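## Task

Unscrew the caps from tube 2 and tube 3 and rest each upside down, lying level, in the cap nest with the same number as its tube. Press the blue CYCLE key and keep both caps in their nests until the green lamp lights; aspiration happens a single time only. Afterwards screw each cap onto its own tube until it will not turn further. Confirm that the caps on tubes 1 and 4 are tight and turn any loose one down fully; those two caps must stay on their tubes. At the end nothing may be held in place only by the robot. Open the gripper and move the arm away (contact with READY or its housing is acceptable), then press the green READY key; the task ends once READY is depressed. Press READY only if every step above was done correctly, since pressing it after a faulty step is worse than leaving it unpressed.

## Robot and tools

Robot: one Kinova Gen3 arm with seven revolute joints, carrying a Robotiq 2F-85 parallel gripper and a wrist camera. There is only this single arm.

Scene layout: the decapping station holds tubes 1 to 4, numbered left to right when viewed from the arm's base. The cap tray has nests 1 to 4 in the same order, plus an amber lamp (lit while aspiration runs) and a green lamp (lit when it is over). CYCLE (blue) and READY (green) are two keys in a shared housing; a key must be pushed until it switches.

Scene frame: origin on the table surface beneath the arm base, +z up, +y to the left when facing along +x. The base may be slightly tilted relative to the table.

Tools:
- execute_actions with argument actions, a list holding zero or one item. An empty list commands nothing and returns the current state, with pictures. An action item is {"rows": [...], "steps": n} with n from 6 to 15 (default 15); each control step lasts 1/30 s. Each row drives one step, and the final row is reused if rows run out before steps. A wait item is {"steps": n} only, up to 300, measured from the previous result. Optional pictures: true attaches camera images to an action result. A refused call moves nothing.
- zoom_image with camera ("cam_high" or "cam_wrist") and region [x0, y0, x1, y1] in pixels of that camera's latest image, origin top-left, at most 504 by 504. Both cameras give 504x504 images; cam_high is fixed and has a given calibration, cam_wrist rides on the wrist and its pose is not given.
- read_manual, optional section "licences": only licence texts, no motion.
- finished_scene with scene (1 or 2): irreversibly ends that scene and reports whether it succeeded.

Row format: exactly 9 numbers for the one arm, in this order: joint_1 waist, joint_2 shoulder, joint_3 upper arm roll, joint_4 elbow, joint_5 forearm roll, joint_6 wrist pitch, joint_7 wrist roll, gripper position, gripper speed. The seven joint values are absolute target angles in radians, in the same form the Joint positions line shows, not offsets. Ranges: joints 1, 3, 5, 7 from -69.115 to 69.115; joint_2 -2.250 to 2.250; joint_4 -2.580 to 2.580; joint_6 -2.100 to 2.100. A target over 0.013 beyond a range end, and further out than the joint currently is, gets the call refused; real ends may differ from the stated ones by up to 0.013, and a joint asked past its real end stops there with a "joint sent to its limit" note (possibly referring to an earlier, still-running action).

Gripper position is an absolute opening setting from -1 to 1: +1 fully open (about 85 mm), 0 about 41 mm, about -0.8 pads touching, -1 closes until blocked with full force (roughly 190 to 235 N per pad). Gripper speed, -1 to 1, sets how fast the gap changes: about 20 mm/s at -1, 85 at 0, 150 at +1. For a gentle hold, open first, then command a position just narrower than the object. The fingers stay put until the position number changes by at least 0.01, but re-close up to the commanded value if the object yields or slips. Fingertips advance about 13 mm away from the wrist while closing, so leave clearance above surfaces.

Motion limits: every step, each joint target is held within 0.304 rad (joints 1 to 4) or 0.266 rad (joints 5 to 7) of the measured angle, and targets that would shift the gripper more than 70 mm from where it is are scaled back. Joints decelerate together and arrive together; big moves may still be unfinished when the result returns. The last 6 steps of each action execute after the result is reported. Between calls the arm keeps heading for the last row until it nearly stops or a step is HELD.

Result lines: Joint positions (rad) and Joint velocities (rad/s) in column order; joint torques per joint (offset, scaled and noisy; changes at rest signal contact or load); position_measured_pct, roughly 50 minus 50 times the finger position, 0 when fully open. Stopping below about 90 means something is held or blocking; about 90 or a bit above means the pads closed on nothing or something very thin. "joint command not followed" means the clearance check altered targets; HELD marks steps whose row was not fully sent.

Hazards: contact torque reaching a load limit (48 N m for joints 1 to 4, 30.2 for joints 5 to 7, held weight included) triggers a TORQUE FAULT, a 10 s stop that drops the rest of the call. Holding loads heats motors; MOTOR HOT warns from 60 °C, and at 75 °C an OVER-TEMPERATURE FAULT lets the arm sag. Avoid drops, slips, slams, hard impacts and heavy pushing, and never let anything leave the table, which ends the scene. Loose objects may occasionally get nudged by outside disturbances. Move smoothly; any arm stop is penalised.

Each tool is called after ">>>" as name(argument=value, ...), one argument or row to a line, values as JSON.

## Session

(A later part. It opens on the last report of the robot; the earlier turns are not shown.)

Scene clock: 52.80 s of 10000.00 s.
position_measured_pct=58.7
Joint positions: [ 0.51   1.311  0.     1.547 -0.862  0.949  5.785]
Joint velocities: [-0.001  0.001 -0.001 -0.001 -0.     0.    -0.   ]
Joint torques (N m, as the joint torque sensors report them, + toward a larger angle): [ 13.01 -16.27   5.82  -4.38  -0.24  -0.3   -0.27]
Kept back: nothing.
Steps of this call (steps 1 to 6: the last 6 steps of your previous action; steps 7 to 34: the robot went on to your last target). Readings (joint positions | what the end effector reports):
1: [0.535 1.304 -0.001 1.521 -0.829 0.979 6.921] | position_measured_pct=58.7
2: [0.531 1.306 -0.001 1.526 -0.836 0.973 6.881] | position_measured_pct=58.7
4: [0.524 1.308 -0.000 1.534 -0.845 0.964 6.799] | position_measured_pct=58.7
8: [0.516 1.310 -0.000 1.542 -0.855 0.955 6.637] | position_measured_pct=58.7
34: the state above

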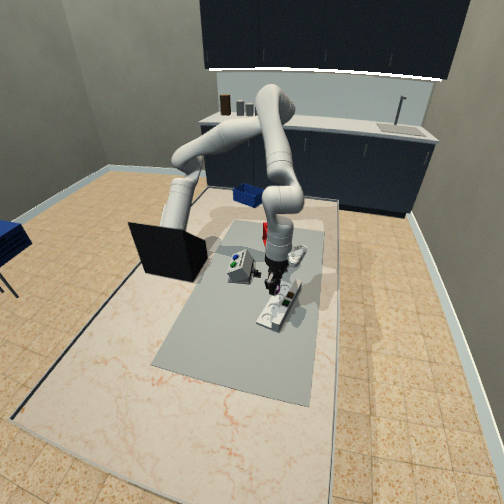

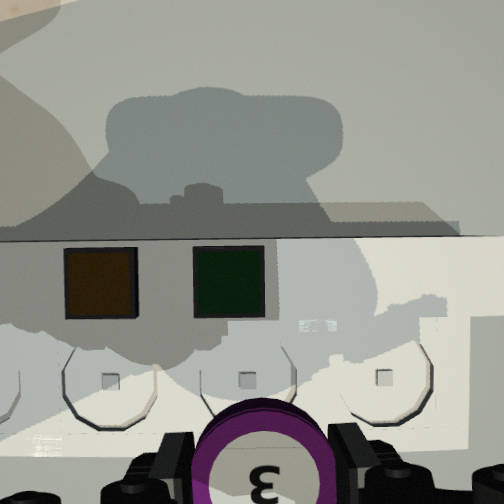

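>>> execute_actions(
  actions=[],
)

Scene clock: 54.60 s of 10000.00 s.
position_measured_pct=58.7
Joint positions: [ 0.51   1.311  0.     1.547 -0.862  0.949  5.785]
Joint velocities: [ 0.     0.    -0.    -0.001  0.001  0.     0.001]
Joint torques (N m, as the joint torque sensors report them, + toward a larger angle): [ 12.94 -16.24   5.86  -4.44  -0.33  -0.23  -0.32]
Kept back: nothing.
Steps of this call (steps 1 to 15: the robot went on to your last target; steps 16 to 54: nothing new was sent). Readings (joint positions | what the end effector reports):
1: [0.510 1.311 0.000 1.547 -0.862 0.949 5.785] | position_measured_pct=58.7
2: [0.510 1.311 -0.000 1.547 -0.862 0.949 5.785] | position_measured_pct=58.7
4: [0.510 1.311 -0.000 1.547 -0.862 0.949 5.785] | position_measured_pct=58.7
8: [0.510 1.311 -0.000 1.547 -0.862 0.949 5.785] | position_measured_pct=58.7
54: the state above
The arm was judged still, so your last target was given up. Only a new action makes it travel on or press farther. Fingers that are still opening or closing keep moving.

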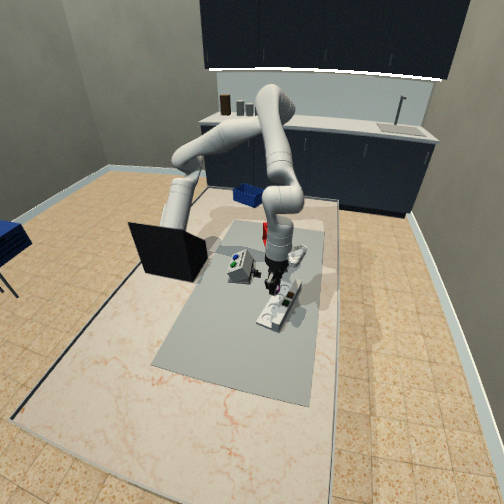

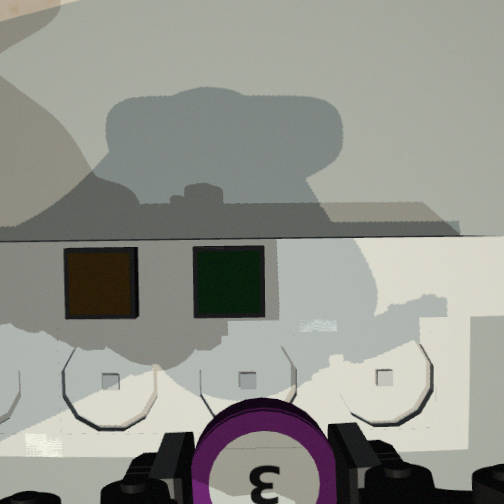

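>>> zoom_image(
  camera="cam_wrist",
  region=[170, 300, 350, 480],
)

Region (170, 300, 350, 480) of cam_wrist's 504x504 image, scaled by 2.800.

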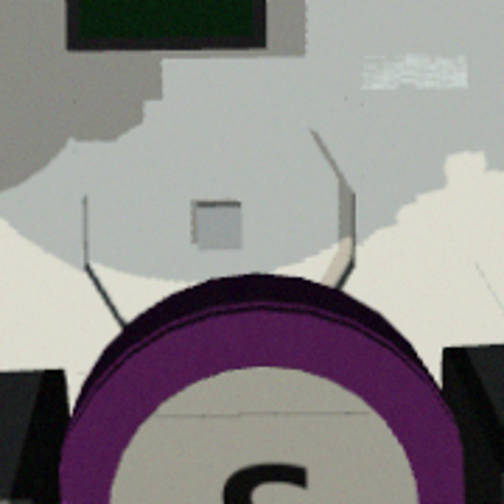

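>>> execute_actions(
  actions=[
    {"rows": [[0.5009,1.3194,0,1.5486,-0.8758,0.9414,5.793,-0.24,-0.2],[0.4918,1.3275,0,1.5501,-0.8893,0.9338,5.800,-0.24,-0.2],[0.4827,1.3356,0,1.5515,-0.9029,0.9263,5.808,-0.24,-0.2],[0.4736,1.3437,0,1.5530,-0.9165,0.9188,5.816,-0.24,-0.2],[0.4646,1.3517,0,1.5544,-0.9300,0.9112,5.824,-0.24,-0.2],[0.4555,1.3598,0,1.5558,-0.9436,0.9037,5.831,-0.24,-0.2],[0.4464,1.3679,0,1.5573,-0.9571,0.8961,5.839,-0.24,-0.2],[0.4373,1.3760,0,1.5587,-0.9707,0.8886,5.847,-0.24,-0.2]], "steps": 15},
  ],
  pictures=false,
)

>>> execute_actions(
  actions=[
    {"steps": 8},
  ],
  pictures=true,
)

Scene clock: 57.60 s of 10000.00 s.
position_measured_pct=58.7
Joint positions: [ 0.445  1.369 -0.     1.557 -0.959  0.895  5.84 ]
Joint velocities: [-0.194  0.181 -0.02   0.042 -0.337 -0.183  0.198]
Joint torques (N m, as the joint torque sensors report them, + toward a larger angle): [ 14.77 -17.97   6.58  -4.03  -0.18  -0.43  -0.3 ]
Steps of this call (steps 1 to 81: nothing new was sent; steps 82 to 90: the first 9 steps of this action). Readings (joint positions | what the end effector reports):
82: [0.509 1.313 0.000 1.547 -0.863 0.948 5.786] | position_measured_pct=58.7
83: [0.503 1.317 0.001 1.547 -0.870 0.944 5.790] | position_measured_pct=58.7
85: [0.487 1.332 0.001 1.550 -0.893 0.932 5.802] | position_measured_pct=58.7
89: [0.453 1.362 -0.000 1.556 -0.946 0.902 5.833] | position_measured_pct=58.7
90: the state above

Scene clock: 57.87 s of 10000.00 s.
position_measured_pct=58.7
Joint positions: [ 0.438  1.376 -0.     1.559 -0.971  0.889  5.847]
Joint velocities: [-0.005  0.005 -0.    -0.001 -0.001 -0.     0.   ]
Joint torques (N m, as the joint torque sensors report them, + toward a larger angle): [ 13.26 -16.41   6.15  -3.58  -0.28  -0.3   -0.38]
Kept back: nothing.
Steps of this call (steps 1 to 6: the last 6 steps of your previous action; steps 7 to 8: the robot went on to your last target). Readings (joint positions | what the end effector reports):
1: [0.441 1.373 -0.001 1.559 -0.967 0.891 5.845] | position_measured_pct=58.7
2: [0.440 1.374 -0.002 1.559 -0.970 0.890 5.847] | position_measured_pct=58.7
4: [0.439 1.374 -0.000 1.559 -0.971 0.889 5.847] | position_measured_pct=58.7
8: the state above

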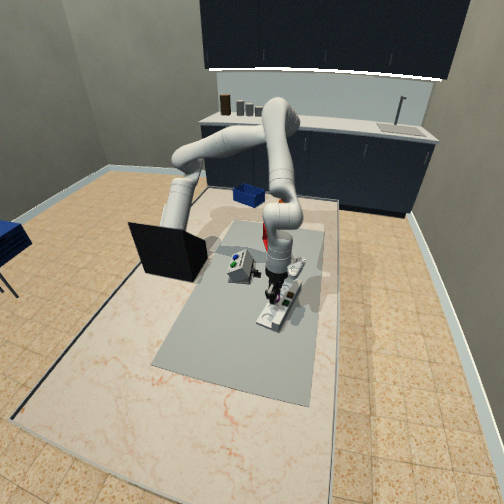

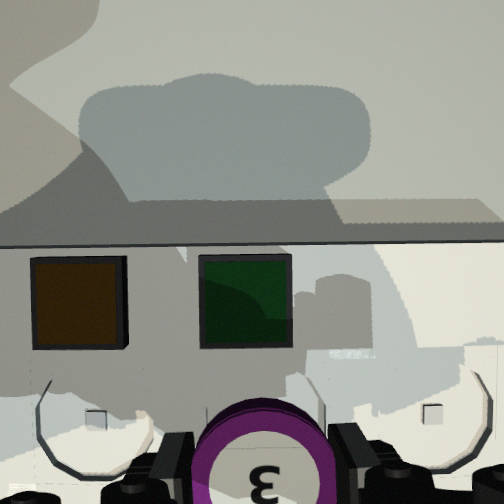

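>>> zoom_image(
  camera="cam_wrist",
  region=[20, 340, 260, 504],
)

>>> zoom_image(
  camera="cam_wrist",
  region=[264, 340, 504, 504],
)

Region (20, 340, 260, 504) of cam_wrist's 504x504 image, scaled by 2.100; it fills the top 344 rows of this view, and the rest is white.

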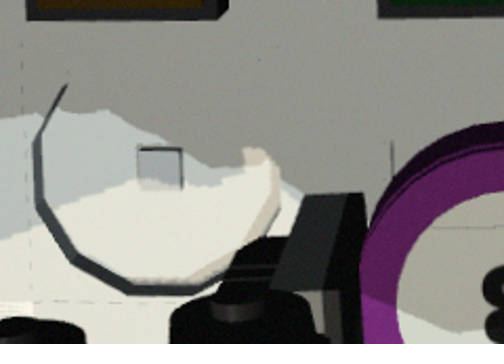

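Region (264, 340, 504, 504) of cam_wrist's 504x504 image, scaled by 2.100; it fills the top 344 rows of this view, and the rest is white.

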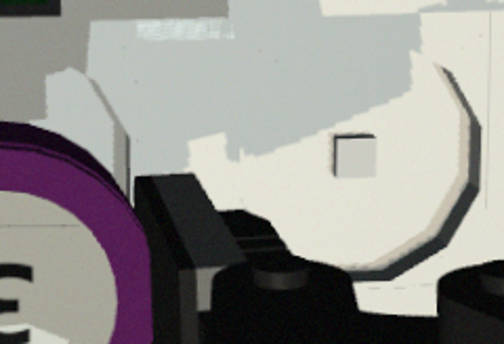

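>>> execute_actions(
  actions=[
    {"rows": [[0.4320,1.3827,0,1.5579,-0.9796,0.8846,5.853,-0.24,-0.2],[0.4266,1.3893,0,1.5570,-0.9884,0.8806,5.858,-0.24,-0.2],[0.4213,1.3960,0,1.5562,-0.9973,0.8766,5.864,-0.24,-0.2],[0.4159,1.4026,0,1.5554,-1.0062,0.8726,5.870,-0.24,-0.2],[0.4106,1.4093,0,1.5545,-1.0150,0.8686,5.875,-0.24,-0.2],[0.4052,1.4159,0,1.5537,-1.0239,0.8646,5.881,-0.24,-0.2]], "steps": 14},
  ],
  pictures=false,
)

>>> execute_actions(
  actions=[
    {"steps": 8},
  ],
  pictures=true,
)

Scene clock: 61.10 s of 10000.00 s.
position_measured_pct=58.7
Joint positions: [ 0.407  1.414 -0.001  1.554 -1.022  0.865  5.88 ]
Joint velocities: [-0.014  0.021 -0.018  0.008 -0.067 -0.025  0.045]
Joint torques (N m, as the joint torque sensors report them, + toward a larger angle): [ 15.9  -20.37   8.05  -4.24  -0.45  -0.4   -0.3 ]
Steps of this call (steps 1 to 30: the robot went on to your last target; steps 31 to 89: nothing new was sent; steps 90 to 97: the first 8 steps of this action). Readings (joint positions | what the end effector reports):
90: [0.436 1.377 0.000 1.558 -0.972 0.888 5.848] | position_measured_pct=58.7
91: [0.432 1.382 0.001 1.557 -0.977 0.886 5.851] | position_measured_pct=58.7
93: [0.423 1.394 0.000 1.556 -0.992 0.879 5.861] | position_measured_pct=58.7
97: the state above

Scene clock: 61.37 s of 10000.00 s.
position_measured_pct=58.7
Joint positions: [ 0.405  1.416 -0.     1.554 -1.024  0.865  5.881]
Joint velocities: [-0.002  0.004 -0.    -0.001 -0.    -0.    -0.   ]
Joint torques (N m, as the joint torque sensors report them, + toward a larger angle): [ 13.3  -16.11   6.19  -3.2   -0.34  -0.31  -0.28]
Kept back: nothing.
Steps of this call (steps 1 to 6: the last 6 steps of your previous action; steps 7 to 8: the robot went on to your last target). Readings (joint positions | what the end effector reports):
1: [0.407 1.414 -0.001 1.554 -1.024 0.865 5.881] | position_measured_pct=58.7
2: [0.406 1.414 -0.000 1.554 -1.024 0.865 5.881] | position_measured_pct=58.7
4: [0.406 1.415 -0.000 1.554 -1.024 0.865 5.881] | position_measured_pct=58.7
8: the state above

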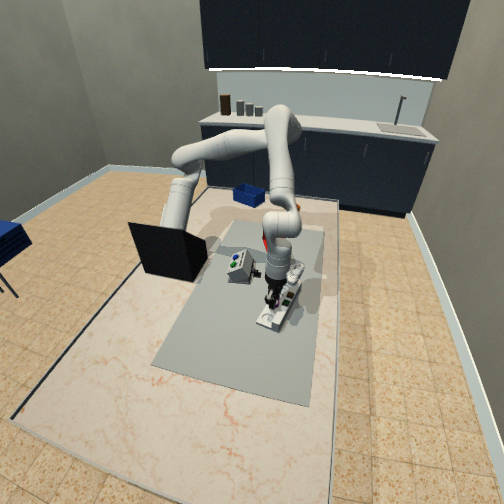

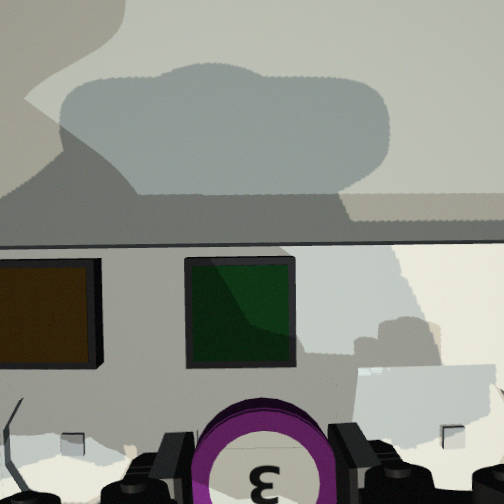

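>>> zoom_image(
  camera="cam_wrist",
  region=[0, 384, 160, 504],
)

>>> zoom_image(
  camera="cam_wrist",
  region=[344, 384, 504, 504],
)

Region (0, 384, 160, 504) of cam_wrist's 504x504 image, scaled by 3.150; it fills the top 378 rows of this view, and the rest is white.

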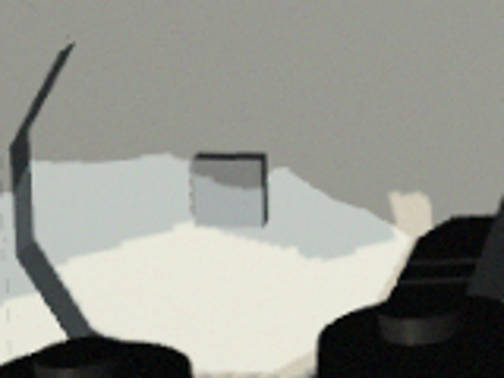

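Region (344, 384, 504, 504) of cam_wrist's 504x504 image, scaled by 3.150; it fills the top 378 rows of this view, and the rest is white.

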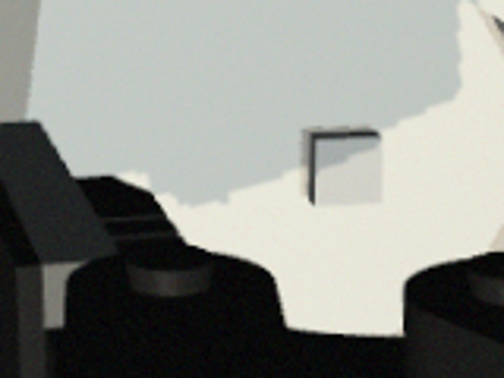

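>>> execute_actions(
  actions=[
    {"rows": [[0.4012,1.4208,0,1.5527,-1.0304,0.8621,5.885,-0.24,-0.2],[0.3972,1.4256,0,1.5517,-1.0369,0.8596,5.889,-0.24,-0.2],[0.3933,1.4305,0,1.5507,-1.0435,0.8571,5.893,-0.24,-0.2],[0.3913,1.4329,0,1.5502,-1.0467,0.8558,5.895,-0.24,-0.2],[0.3899,1.4345,0,1.5499,-1.0489,0.8550,5.896,-0.24,-0.2],[0.3886,1.4362,0,1.5495,-1.0511,0.8542,5.898,-0.24,-0.2],[0.3873,1.4378,0,1.5492,-1.0532,0.8533,5.899,-0.24,-0.2],[0.3863,1.4390,0,1.5489,-1.0549,0.8527,5.900,-0.24,-0.2],[0.3853,1.4402,0,1.5487,-1.0565,0.8521,5.901,-0.24,-0.2]], "steps": 15},
  ],
  pictures=false,
)

>>> execute_actions(
  actions=[
    {"steps": 8},
  ],
  pictures=true,
)

Scene clock: 65.03 s of 10000.00 s.
position_measured_pct=58.7
Joint positions: [ 0.388  1.437  0.001  1.549 -1.054  0.854  5.9  ]
Joint velocities: [-0.015  0.012  0.021 -0.013 -0.039  0.008  0.034]
Joint torques (N m, as the joint torque sensors report them, + toward a larger angle): [ 10.88 -12.77   5.1   -2.68  -0.73  -1.24  -0.12]
Steps of this call (steps 1 to 15: the robot went on to your last target; steps 16 to 101: nothing new was sent; steps 102 to 110: the first 9 steps of this action). Readings (joint positions | what the end effector reports):
102: [0.404 1.417 0.000 1.553 -1.025 0.864 5.882] | position_measured_pct=58.7
103: [0.401 1.421 0.001 1.552 -1.029 0.863 5.884] | position_measured_pct=58.7
105: [0.394 1.429 0.000 1.551 -1.040 0.858 5.891] | position_measured_pct=58.7
109: [0.388 1.437 -0.000 1.549 -1.053 0.854 5.899] | position_measured_pct=58.7
110: the state above

Scene clock: 65.30 s of 10000.00 s.
position_measured_pct=58.7
Joint positions: [ 0.387  1.437  0.001  1.549 -1.056  0.854  5.901]
Joint velocities: [-0.     0.     0.    -0.002  0.    -0.     0.   ]
Joint torques (N m, as the joint torque sensors report them, + toward a larger angle): [ 11.5  -13.92   5.33  -3.33  -0.68  -1.18  -0.37]
Kept back: nothing.
Steps of this call (steps 1 to 6: the last 6 steps of your previous action; steps 7 to 8: the robot went on to your last target). Readings (joint positions | what the end effector reports):
1: [0.388 1.437 0.001 1.549 -1.055 0.854 5.901] | position_measured_pct=58.7
2: [0.388 1.437 0.001 1.549 -1.056 0.854 5.901] | position_measured_pct=58.7
4: [0.388 1.437 0.001 1.549 -1.056 0.854 5.901] | position_measured_pct=58.7
8: the state above

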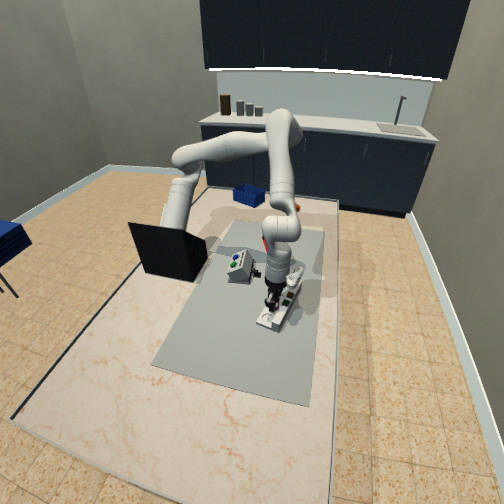

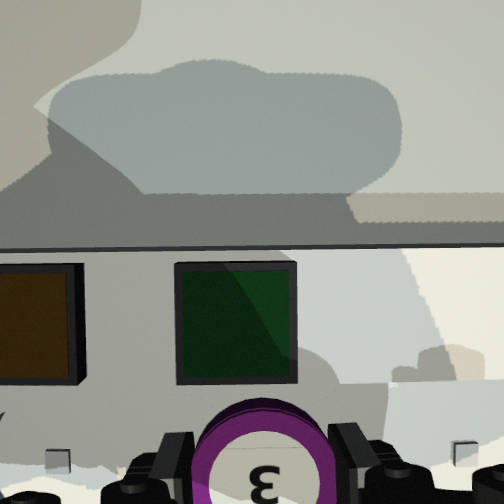

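>>> zoom_image(
  camera="cam_wrist",
  region=[0, 404, 140, 504],
)

>>> zoom_image(
  camera="cam_wrist",
  region=[364, 404, 504, 504],
)

Region (0, 404, 140, 504) of cam_wrist's 504x504 image, scaled by 3.600; it fills the top 360 rows of this view, and the rest is white.

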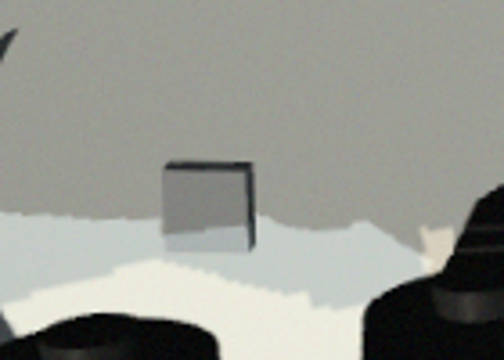

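Region (364, 404, 504, 504) of cam_wrist's 504x504 image, scaled by 3.600; it fills the top 360 rows of this view, and the rest is white.

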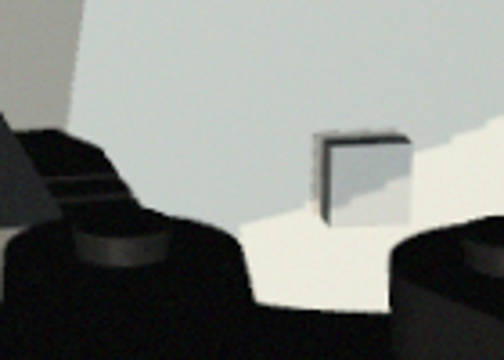

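>>> zoom_image(
  camera="cam_wrist",
  region=[174, 384, 354, 504],
)

Region (174, 384, 354, 504) of cam_wrist's 504x504 image, scaled by 2.800.

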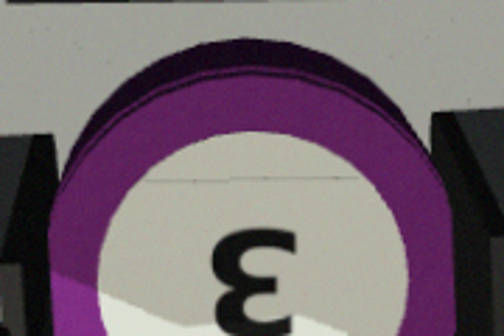

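>>> execute_actions(
  actions=[
    {"rows": [[0.3886,1.4362,0,1.5495,-1.0511,0.8542,5.898,-0.24,-0.2],[0.3886,1.4362,0,1.5495,-1.0511,0.8542,5.898,-0.24,-0.2],[0.3886,1.4362,0,1.5495,-1.0511,0.8542,5.898,-0.24,-0.2],[0.3886,1.4362,0,1.5495,-1.0511,0.8542,5.898,0.0,-0.3]], "steps": 12},
  ],
  pictures=false,
)

>>> execute_actions(
  actions=[
    {"steps": 8},
  ],
  pictures=true,
)

Scene clock: 69.57 s of 10000.00 s.
position_measured_pct=57.1
Joint positions: [ 0.389  1.436  0.     1.55  -1.051  0.854  5.898]
Joint velocities: [-0.003  0.004 -0.002  0.001  0.     0.    -0.   ]
Joint torques (N m, as the joint torque sensors report them, + toward a larger angle): [ 13.63 -16.32   6.18  -2.96  -0.34  -0.28  -0.28]
Steps of this call (steps 1 to 15: the robot went on to your last target; steps 16 to 122: nothing new was sent; steps 123 to 128: the first 6 steps of this action). Readings (joint positions | what the end effector reports):
123: [0.388 1.436 0.001 1.549 -1.055 0.854 5.901] | position_measured_pct=58.7
124: [0.390 1.435 0.000 1.550 -1.052 0.854 5.899] | position_measured_pct=58.7
126: [0.389 1.435 0.000 1.549 -1.051 0.854 5.898] | position_measured_pct=58.7
128: the state above

Scene clock: 69.83 s of 10000.00 s.
position_measured_pct=50.0
Joint positions: [ 0.389  1.436 -0.     1.55  -1.051  0.854  5.898]
Joint velocities: [-0.001  0.002 -0.     0.001  0.001  0.     0.   ]
Joint torques (N m, as the joint torque sensors report them, + toward a larger angle): [ 13.47 -16.26   6.36  -2.94  -0.29  -0.3   -0.33]
Kept back: nothing.
Steps of this call (steps 1 to 6: the last 6 steps of your previous action; steps 7 to 8: the robot went on to your last target). Readings (joint positions | what the end effector reports):
1: [0.389 1.436 -0.000 1.550 -1.051 0.854 5.898] | position_measured_pct=55.2
2: [0.389 1.436 -0.000 1.550 -1.051 0.854 5.898] | position_measured_pct=53.2
4: [0.389 1.436 -0.000 1.550 -1.051 0.854 5.898] | position_measured_pct=50.8
8: the state above

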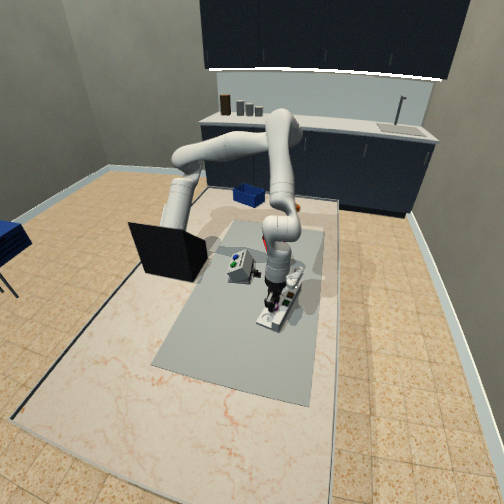

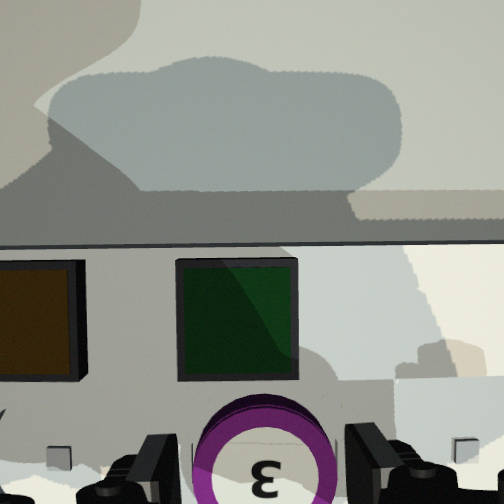

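>>> zoom_image(
  camera="cam_wrist",
  region=[164, 374, 364, 504],
)

Region (164, 374, 364, 504) of cam_wrist's 504x504 image, scaled by 2.520; it fills the top 328 rows of this view, and the rest is white.

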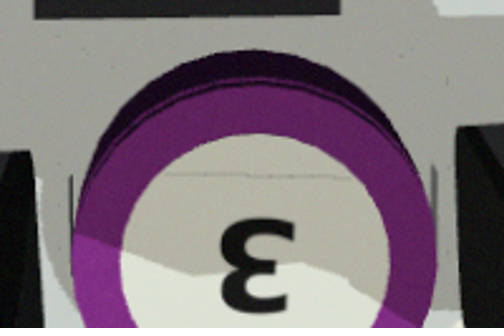

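>>> zoom_image(
  camera="cam_wrist",
  region=[214, 380, 314, 440],
)

Region (214, 380, 314, 440) of cam_wrist's 504x504 image, scaled by 5.040; it fills the top 302 rows of this view, and the rest is white.

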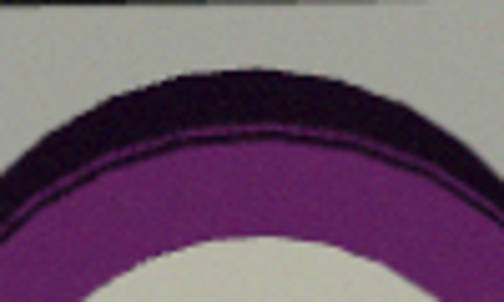

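>>> execute_actions(
  actions=[
    {"rows": [[0.3994,1.4243,0,1.5504,-1.0337,0.8619,5.887,0.0,-0.3],[0.4103,1.4124,0,1.5513,-1.0162,0.8695,5.877,0.0,-0.3],[0.4211,1.4005,0,1.5522,-0.9988,0.8772,5.866,0.0,-0.3],[0.4319,1.3885,0,1.5530,-0.9813,0.8848,5.855,0.0,-0.3],[0.4428,1.3766,0,1.5539,-0.9639,0.8925,5.845,0.0,-0.3],[0.4536,1.3647,0,1.5548,-0.9464,0.9001,5.834,0.0,-0.3]], "steps": 14},
  ],
  pictures=false,
)

>>> execute_actions(
  actions=[
    {"steps": 6},
  ],
  pictures=true,
)

Scene clock: 75.63 s of 10000.00 s.
position_measured_pct=50.0
Joint positions: [ 0.449  1.37   0.001  1.554 -0.953  0.897  5.838]
Joint velocities: [ 0.112 -0.129  0.029 -0.002  0.266  0.109 -0.165]
Joint torques (N m, as the joint torque sensors report them, + toward a larger angle): [  9.53 -11.28   4.06  -2.11  -0.32  -0.33  -0.11]
Steps of this call (steps 1 to 15: the robot went on to your last target; steps 16 to 166: nothing new was sent; steps 167 to 174: the first 8 steps of this action). Readings (joint positions | what the end effector reports):
167: [0.390 1.435 -0.000 1.550 -1.050 0.855 5.897] | position_measured_pct=50.0
168: [0.396 1.429 -0.001 1.551 -1.043 0.858 5.893] | position_measured_pct=50.0
170: [0.414 1.408 -0.001 1.552 -1.015 0.870 5.876] | position_measured_pct=50.0
174: the state above

Scene clock: 75.83 s of 10000.00 s.
position_measured_pct=50.0
Joint positions: [ 0.453  1.366 -0.     1.555 -0.946  0.9    5.834]
Joint velocities: [ 0.01  -0.011 -0.    -0.001 -0.001 -0.     0.   ]
Joint torques (N m, as the joint torque sensors report them, + toward a larger angle): [ 13.27 -16.23   6.21  -3.74  -0.33  -0.26  -0.28]
Kept back: nothing.
Steps of this call (steps 1 to 6: the last 6 steps of your previous action). Readings (joint positions | what the end effector reports):
1: [0.451 1.368 0.002 1.554 -0.948 0.899 5.835] | position_measured_pct=50.0
2: [0.451 1.367 0.001 1.554 -0.947 0.900 5.834] | position_measured_pct=50.0
4: [0.452 1.367 0.000 1.555 -0.946 0.900 5.834] | position_measured_pct=50.0
6: the state above

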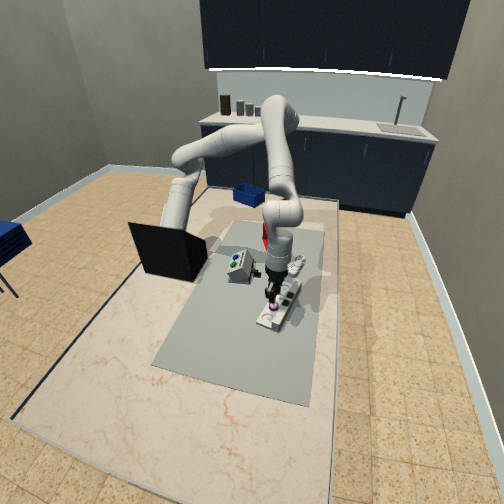

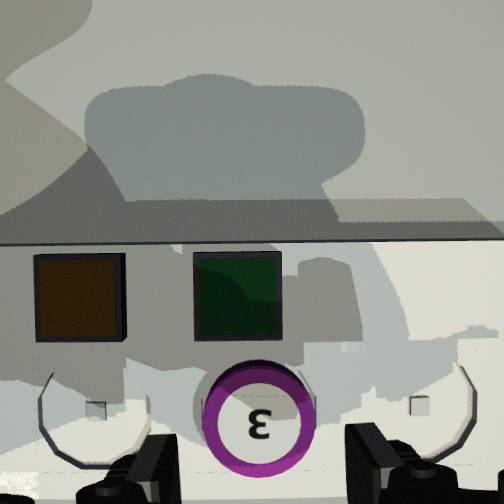

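>>> zoom_image(
  camera="cam_wrist",
  region=[184, 344, 334, 494],
)

Region (184, 344, 334, 494) of cam_wrist's 504x504 image, scaled by 3.360.

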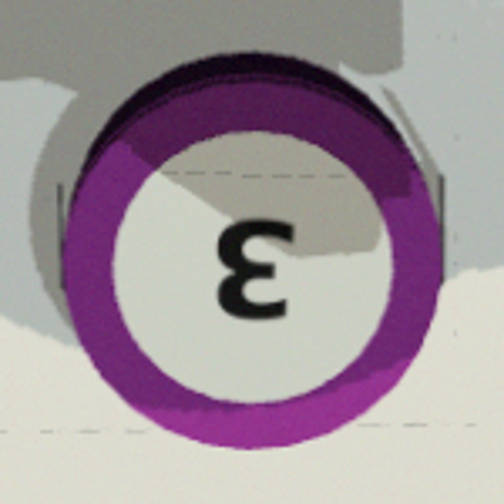

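>>> execute_actions(
  actions=[
    {"rows": [[0.4473,1.3307,0,1.5769,-0.9446,0.9057,5.790,0.15,0],[0.4409,1.2968,0,1.5989,-0.9428,0.9113,5.746,0.15,0],[0.4346,1.2628,0,1.6210,-0.9409,0.9169,5.702,0.15,0],[0.4283,1.2289,0,1.6430,-0.9391,0.9225,5.658,0.15,0],[0.4219,1.1949,0,1.6651,-0.9373,0.9281,5.614,0.15,0],[0.4156,1.1610,0,1.6872,-0.9355,0.9337,5.570,0.15,0],[0.4093,1.1270,0,1.7092,-0.9336,0.9393,5.526,0.15,0],[0.4029,1.0930,0,1.7313,-0.9318,0.9449,5.482,0.15,0],[0.3966,1.0591,0,1.7533,-0.9300,0.9505,5.438,0.15,0],[0.3903,1.0251,0,1.7754,-0.9282,0.9561,5.394,0.15,0],[0.3839,0.9912,0,1.7975,-0.9263,0.9617,5.350,0.15,0],[0.3776,0.9572,0,1.8195,-0.9245,0.9673,5.306,0.15,0],[0.3584,0.9326,0,1.8406,-0.9372,0.9628,5.262,0.15,0],[0.3393,0.9079,0,1.8617,-0.9499,0.9584,5.218,0.15,0],[0.3201,0.8833,0,1.8828,-0.9626,0.9539,5.174,0.15,0]], "steps": 15},
  ],
  pictures=false,
)

>>> execute_actions(
  actions=[
    {"rows": [[0.3009,0.8586,0,1.9040,-0.9753,0.9494,5.130,0.15,0],[0.2817,0.8340,0,1.9251,-0.9880,0.9450,5.086,0.15,0],[0.2626,0.8094,0,1.9462,-1.0007,0.9405,5.042,0.15,0],[0.2434,0.7847,0,1.9673,-1.0134,0.9361,4.998,0.15,0],[0.2242,0.7601,0,1.9884,-1.0261,0.9316,4.954,0.15,0],[0.2050,0.7355,0,2.0095,-1.0387,0.9271,4.910,0.15,0],[0.1859,0.7108,0,2.0306,-1.0514,0.9227,4.866,0.15,0],[0.1667,0.6862,0,2.0517,-1.0641,0.9182,4.822,0.15,0],[0.1475,0.6615,0,2.0729,-1.0768,0.9138,4.778,0.15,0],[0.1283,0.6369,0,2.0940,-1.0895,0.9093,4.734,0.15,0],[0.1092,0.6123,0,2.1151,-1.1022,0.9048,4.690,0.15,0],[0.0900,0.5876,0,2.1362,-1.1149,0.9004,4.646,0.15,0],[0.0708,0.5630,0,2.1573,-1.1276,0.8959,4.6025,0.15,0]], "steps": 15},
  ],
  pictures=false,
)

>>> execute_actions(
  actions=[
    {"steps": 12},
  ],
  pictures=true,
)

Scene clock: 79.77 s of 10000.00 s.
position_measured_pct=42.5
Joint positions: [ 0.42   1.186  0.     1.668 -0.937  0.929  5.608]
Joint velocities: [-0.171 -0.904 -0.004  0.6    0.051  0.156 -1.215]
Joint torques (N m, as the joint torque sensors report them, + toward a larger angle): [ 12.99 -14.64   5.9   -3.47  -0.46  -0.1   -0.5 ]
Steps of this call (steps 1 to 15: the robot went on to your last target; steps 16 to 109: nothing new was sent; steps 110 to 118: the first 9 steps of this action). Readings (joint positions | what the end effector reports):
110: [0.453 1.363 0.000 1.556 -0.946 0.900 5.833] | position_measured_pct=50.0
111: [0.452 1.357 0.000 1.560 -0.946 0.901 5.827] | position_measured_pct=49.2
113: [0.447 1.327 0.001 1.578 -0.944 0.905 5.793] | position_measured_pct=45.6
117: [0.426 1.216 0.000 1.649 -0.939 0.923 5.649] | position_measured_pct=42.5
118: the state above

Scene clock: 80.27 s of 10000.00 s.
position_measured_pct=42.5
Joint positions: [ 0.24   0.787 -0.     1.967 -1.012  0.937  4.998]
Joint velocities: [-0.512 -0.695 -0.     0.586 -0.359 -0.127 -1.217]
Joint torques (N m, as the joint torque sensors report them, + toward a larger angle): [ 12.22 -11.27   6.09  -2.63  -0.26  -0.07  -0.31]
Steps of this call (steps 1 to 6: the last 6 steps of your previous action; steps 7 to 15: the first 9 steps of this action). Readings (joint positions | what the end effector reports):
7: [0.368 0.980 0.001 1.809 -0.933 0.955 5.324] | position_measured_pct=42.5
8: [0.354 0.955 0.001 1.829 -0.937 0.955 5.283] | position_measured_pct=42.5
10: [0.323 0.905 0.000 1.869 -0.952 0.953 5.202] | position_measured_pct=42.5
14: [0.257 0.810 -0.000 1.947 -1.000 0.941 5.039] | position_measured_pct=42.5
15: the state above

Scene clock: 80.67 s of 10000.00 s.
position_measured_pct=42.5
Joint positions: [ 0.077  0.571 -0.002  2.155 -1.127  0.897  4.603]
Joint velocities: [-0.031 -0.035  0.026  0.03  -0.008 -0.03  -0.038]
Joint torques (N m, as the joint torque sensors report them, + toward a larger angle): [10.65 -9.22  6.4  -3.16 -0.23 -0.6  -0.19]
Kept back: nothing.
Steps of this call (steps 1 to 6: the last 6 steps of your previous action; steps 7 to 12: the robot went on to your last target). Readings (joint positions | what the end effector reports):
1: [0.223 0.763 -0.000 1.986 -1.024 0.932 4.958] | position_measured_pct=42.5
2: [0.206 0.740 -0.000 2.006 -1.036 0.928 4.917] | position_measured_pct=42.5
4: [0.170 0.694 -0.000 2.045 -1.060 0.920 4.836] | position_measured_pct=42.5
8: [0.102 0.603 -0.000 2.123 -1.107 0.903 4.674] | position_measured_pct=42.5
12: the state above

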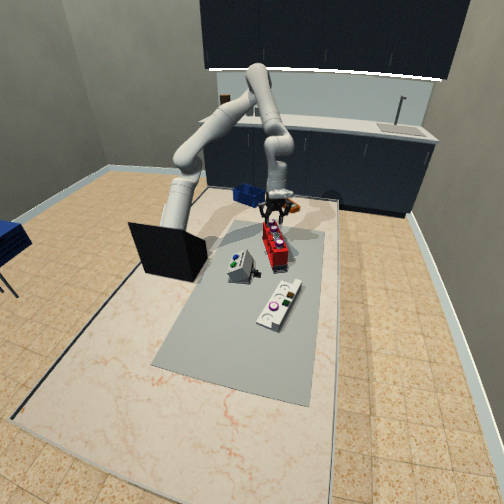

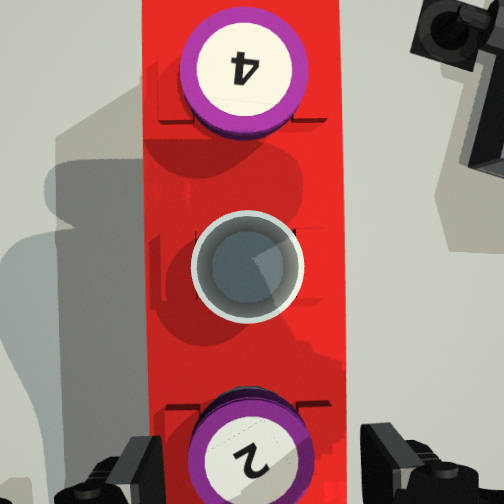

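>>> execute_actions(
  actions=[],
)

Scene clock: 80.83 s of 10000.00 s.
position_measured_pct=42.5
Joint positions: [ 0.072  0.565 -0.     2.157 -1.128  0.896  4.603]
Joint velocities: [-0.015 -0.019  0.     0.002 -0.     0.     0.   ]
Joint torques (N m, as the joint torque sensors report them, + toward a larger angle): [ 9.89 -9.57  5.61 -2.71 -0.26 -0.27 -0.31]
Kept back: nothing.
Steps of this call (steps 1 to 5: the robot went on to your last target). Readings (joint positions | what the end effector reports):
1: [0.076 0.570 -0.001 2.156 -1.127 0.896 4.603] | position_measured_pct=42.5
2: [0.075 0.568 -0.000 2.157 -1.128 0.896 4.602] | position_measured_pct=42.5
4: [0.073 0.566 -0.000 2.157 -1.128 0.896 4.602] | position_measured_pct=42.5
5: the state above

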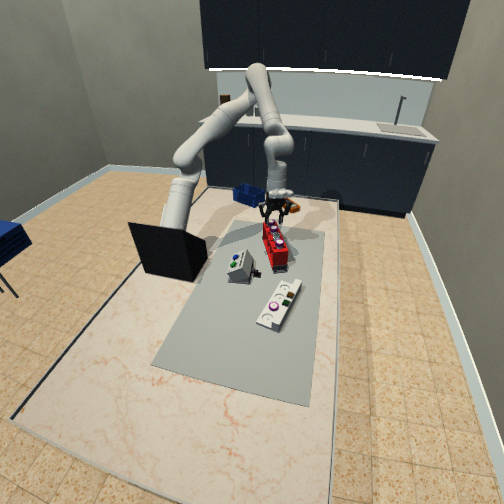

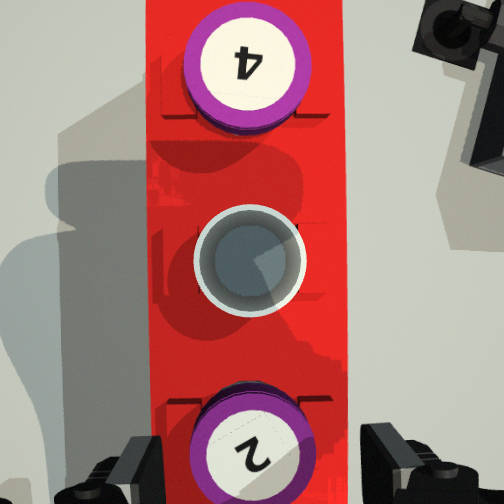

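>>> execute_actions(
  actions=[
    {"steps": 4},
  ],
  pictures=true,
)

>>> zoom_image(
  camera="cam_wrist",
  region=[174, 364, 334, 504],
)

Scene clock: 81.10 s of 10000.00 s.
position_measured_pct=42.5
Joint positions: [ 0.071  0.563 -0.     2.157 -1.128  0.896  4.602]
Joint velocities: [-0.    -0.002  0.     0.001  0.001 -0.001 -0.   ]
Joint torques (N m, as the joint torque sensors report them, + toward a larger angle): [ 9.66 -9.55  5.57 -2.58 -0.26 -0.24 -0.35]
Kept back: nothing.
Steps of this call (steps 1 to 8: the robot went on to your last target). Readings (joint positions | what the end effector reports):
1: [0.072 0.565 -0.000 2.157 -1.128 0.896 4.603] | position_measured_pct=42.5
2: [0.072 0.564 -0.000 2.157 -1.128 0.896 4.603] | position_measured_pct=42.5
4: [0.071 0.564 -0.000 2.157 -1.128 0.896 4.603] | position_measured_pct=42.5
8: the state above

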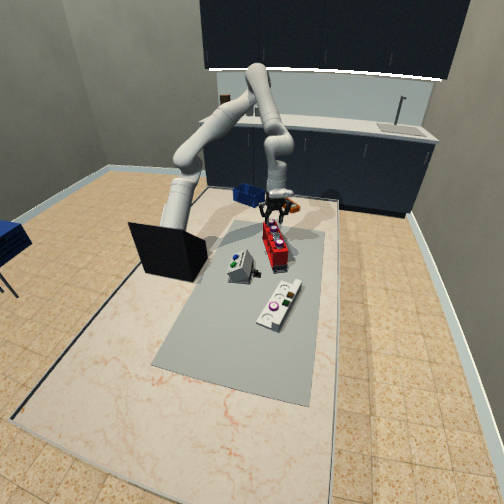

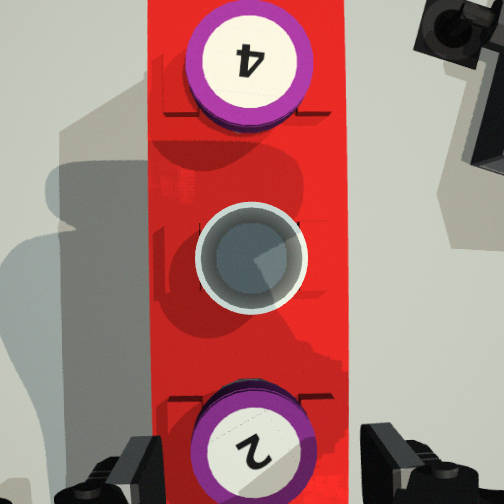

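Region (174, 364, 334, 504) of cam_wrist's 504x504 image, scaled by 3.150; it fills the top 441 rows of this view, and the rest is white.

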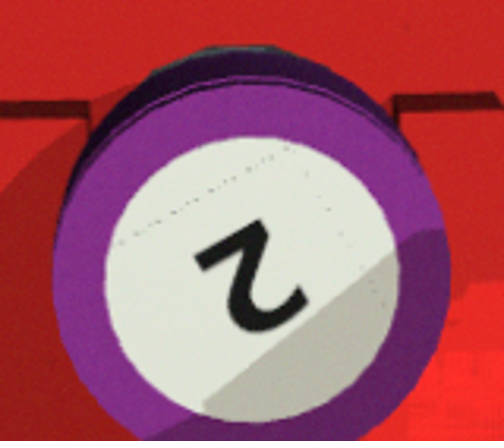

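>>> execute_actions(
  actions=[
    {"rows": [[0.0656,0.5592,0,2.1537,-1.1261,0.8972,4.6025,0.15,0],[0.0573,0.5666,0,2.1563,-1.1406,0.8905,4.613,0.15,0],[0.0490,0.5741,0,2.1590,-1.1551,0.8837,4.624,0.15,0],[0.0407,0.5815,0,2.1616,-1.1696,0.8770,4.634,0.15,0],[0.0323,0.5890,0,2.1642,-1.1842,0.8702,4.645,0.15,0],[0.0240,0.5964,0,2.1668,-1.1987,0.8635,4.655,0.15,0],[0.0157,0.6039,0,2.1695,-1.2132,0.8567,4.666,0.15,0],[0.0074,0.6113,0,2.1721,-1.2277,0.8500,4.6765,0.15,0]], "steps": 15},
  ],
  pictures=false,
)

>>> execute_actions(
  actions=[
    {"steps": 10},
  ],
  pictures=true,
)

Scene clock: 83.33 s of 10000.00 s.
position_measured_pct=42.5
Joint positions: [ 0.014  0.606 -0.     2.17  -1.216  0.856  4.668]
Joint velocities: [-0.16   0.153 -0.018  0.063 -0.353 -0.159  0.263]
Joint torques (N m, as the joint torque sensors report them, + toward a larger angle): [ 10.99 -11.42   6.27  -2.49  -0.2   -0.53  -0.28]
Steps of this call (steps 1 to 15: the robot went on to your last target; steps 16 to 58: nothing new was sent; steps 59 to 67: the first 9 steps of this action). Readings (joint positions | what the end effector reports):
59: [0.069 0.562 0.000 2.157 -1.127 0.896 4.602] | position_measured_pct=42.5
60: [0.065 0.560 0.001 2.155 -1.127 0.896 4.603] | position_measured_pct=42.5
62: [0.052 0.572 0.000 2.157 -1.145 0.888 4.616] | position_measured_pct=42.5
66: [0.021 0.599 0.000 2.167 -1.202 0.862 4.658] | position_measured_pct=42.5
67: the state above

Scene clock: 83.67 s of 10000.00 s.
position_measured_pct=42.5
Joint positions: [ 0.008  0.611 -0.     2.172 -1.228  0.85   4.677]
Joint velocities: [-0.001  0.002 -0.     0.001 -0.     0.    -0.   ]
Joint torques (N m, as the joint torque sensors report them, + toward a larger angle): [  9.9  -10.2    5.48  -1.78  -0.29  -0.3   -0.31]
Kept back: nothing.
Steps of this call (steps 1 to 6: the last 6 steps of your previous action; steps 7 to 10: the robot went on to your last target). Readings (joint positions | what the end effector reports):
1: [0.011 0.609 -0.001 2.171 -1.224 0.852 4.674] | position_measured_pct=42.5
2: [0.011 0.609 -0.001 2.172 -1.227 0.851 4.676] | position_measured_pct=42.5
4: [0.010 0.610 -0.000 2.172 -1.228 0.850 4.677] | position_measured_pct=42.5
8: [0.008 0.611 -0.000 2.172 -1.228 0.850 4.677] | position_measured_pct=42.5
10: the state above

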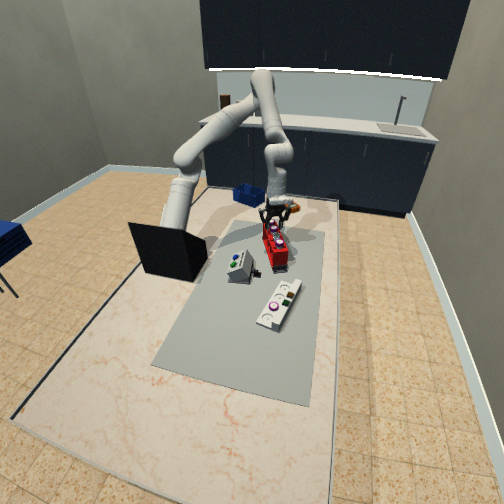

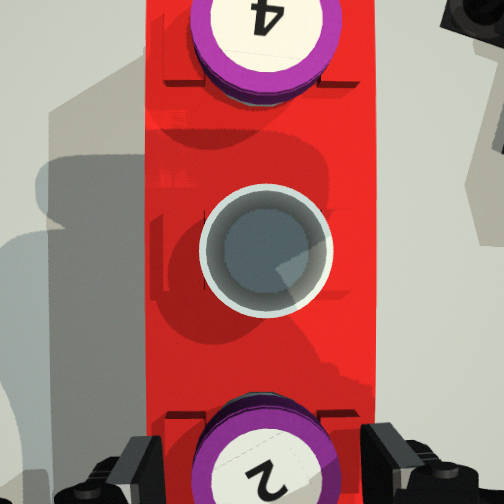

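>>> zoom_image(
  camera="cam_wrist",
  region=[174, 384, 354, 504],
)

Region (174, 384, 354, 504) of cam_wrist's 504x504 image, scaled by 2.800.

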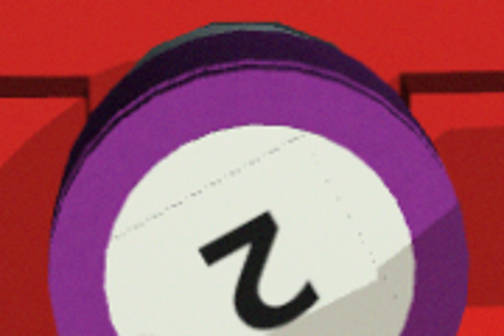

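>>> execute_actions(
  actions=[
    {"rows": [[0.0086,0.6122,0,2.1729,-1.2281,0.8497,4.6765,0.0,0.3],[0.0086,0.6122,0,2.1729,-1.2281,0.8497,4.6765,0.0,0.3],[0.0086,0.6122,0,2.1729,-1.2281,0.8497,4.6765,0.0,0.3],[0.0086,0.6122,0,2.1729,-1.2281,0.8497,4.6765,-0.08,0],[0.0086,0.6122,0,2.1729,-1.2281,0.8497,4.6765,-0.08,0],[0.0086,0.6122,0,2.1729,-1.2281,0.8497,4.6765,-0.08,0],[0.0086,0.6122,0,2.1729,-1.2281,0.8497,4.6765,-0.24,-0.2]], "steps": 15},
  ],
  pictures=false,
)

>>> execute_actions(
  actions=[
    {"steps": 8},
  ],
  pictures=true,
)

Scene clock: 85.57 s of 10000.00 s.
position_measured_pct=55.6
Joint positions: [ 0.009  0.612  0.     2.173 -1.228  0.85   4.677]
Joint velocities: [ 0.007 -0.013  0.007  0.001  0.005  0.01  -0.   ]
Joint torques (N m, as the joint torque sensors report them, + toward a larger angle): [ 9.97 -9.85  5.15 -1.71 -0.28 -0.75 -0.21]
Steps of this call (steps 1 to 30: the robot went on to your last target; steps 31 to 48: nothing new was sent; steps 49 to 57: the first 9 steps of this action). Readings (joint positions | what the end effector reports):
49: [0.008 0.612 -0.000 2.172 -1.228 0.850 4.677] | position_measured_pct=42.5
50: [0.009 0.612 -0.000 2.173 -1.228 0.850 4.677] | position_measured_pct=42.9
52: [0.008 0.612 0.000 2.173 -1.228 0.850 4.676] | position_measured_pct=47.2
56: [0.009 0.612 -0.000 2.173 -1.228 0.850 4.677] | position_measured_pct=54.0
57: the state above

Scene clock: 85.83 s of 10000.00 s.
position_measured_pct=58.7
Joint positions: [ 0.009  0.612  0.     2.173 -1.228  0.85   4.676]
Joint velocities: [-0.     0.002 -0.     0.002  0.    -0.     0.001]
Joint torques (N m, as the joint torque sensors report them, + toward a larger angle): [ 9.53 -9.73  5.32 -2.04 -0.24 -0.47 -0.26]
Kept back: nothing.
Steps of this call (steps 1 to 6: the last 6 steps of your previous action; steps 7 to 8: the robot went on to your last target). Readings (joint positions | what the end effector reports):
1: [0.009 0.612 0.000 2.173 -1.228 0.850 4.676] | position_measured_pct=57.5
2: [0.009 0.612 0.000 2.173 -1.228 0.850 4.676] | position_measured_pct=58.7
4: [0.009 0.612 0.000 2.173 -1.228 0.850 4.676] | position_measured_pct=58.7
8: the state above

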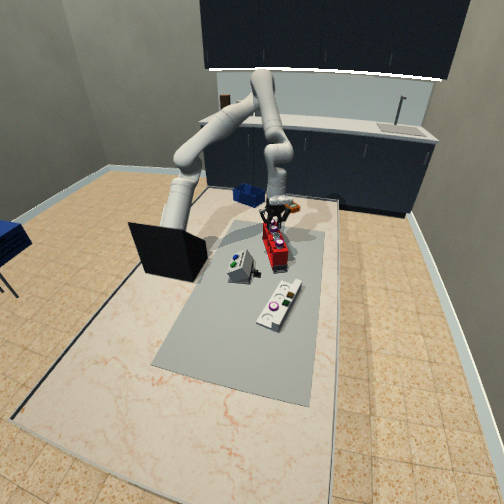

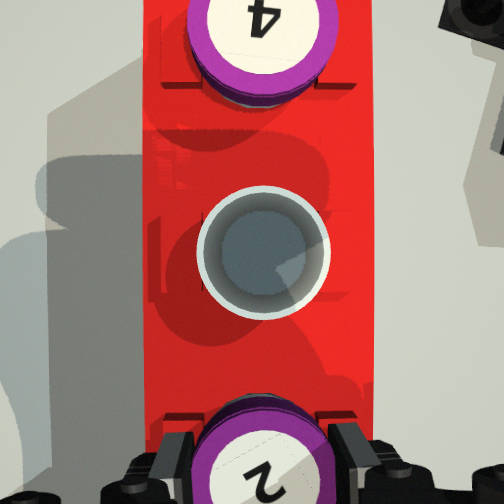

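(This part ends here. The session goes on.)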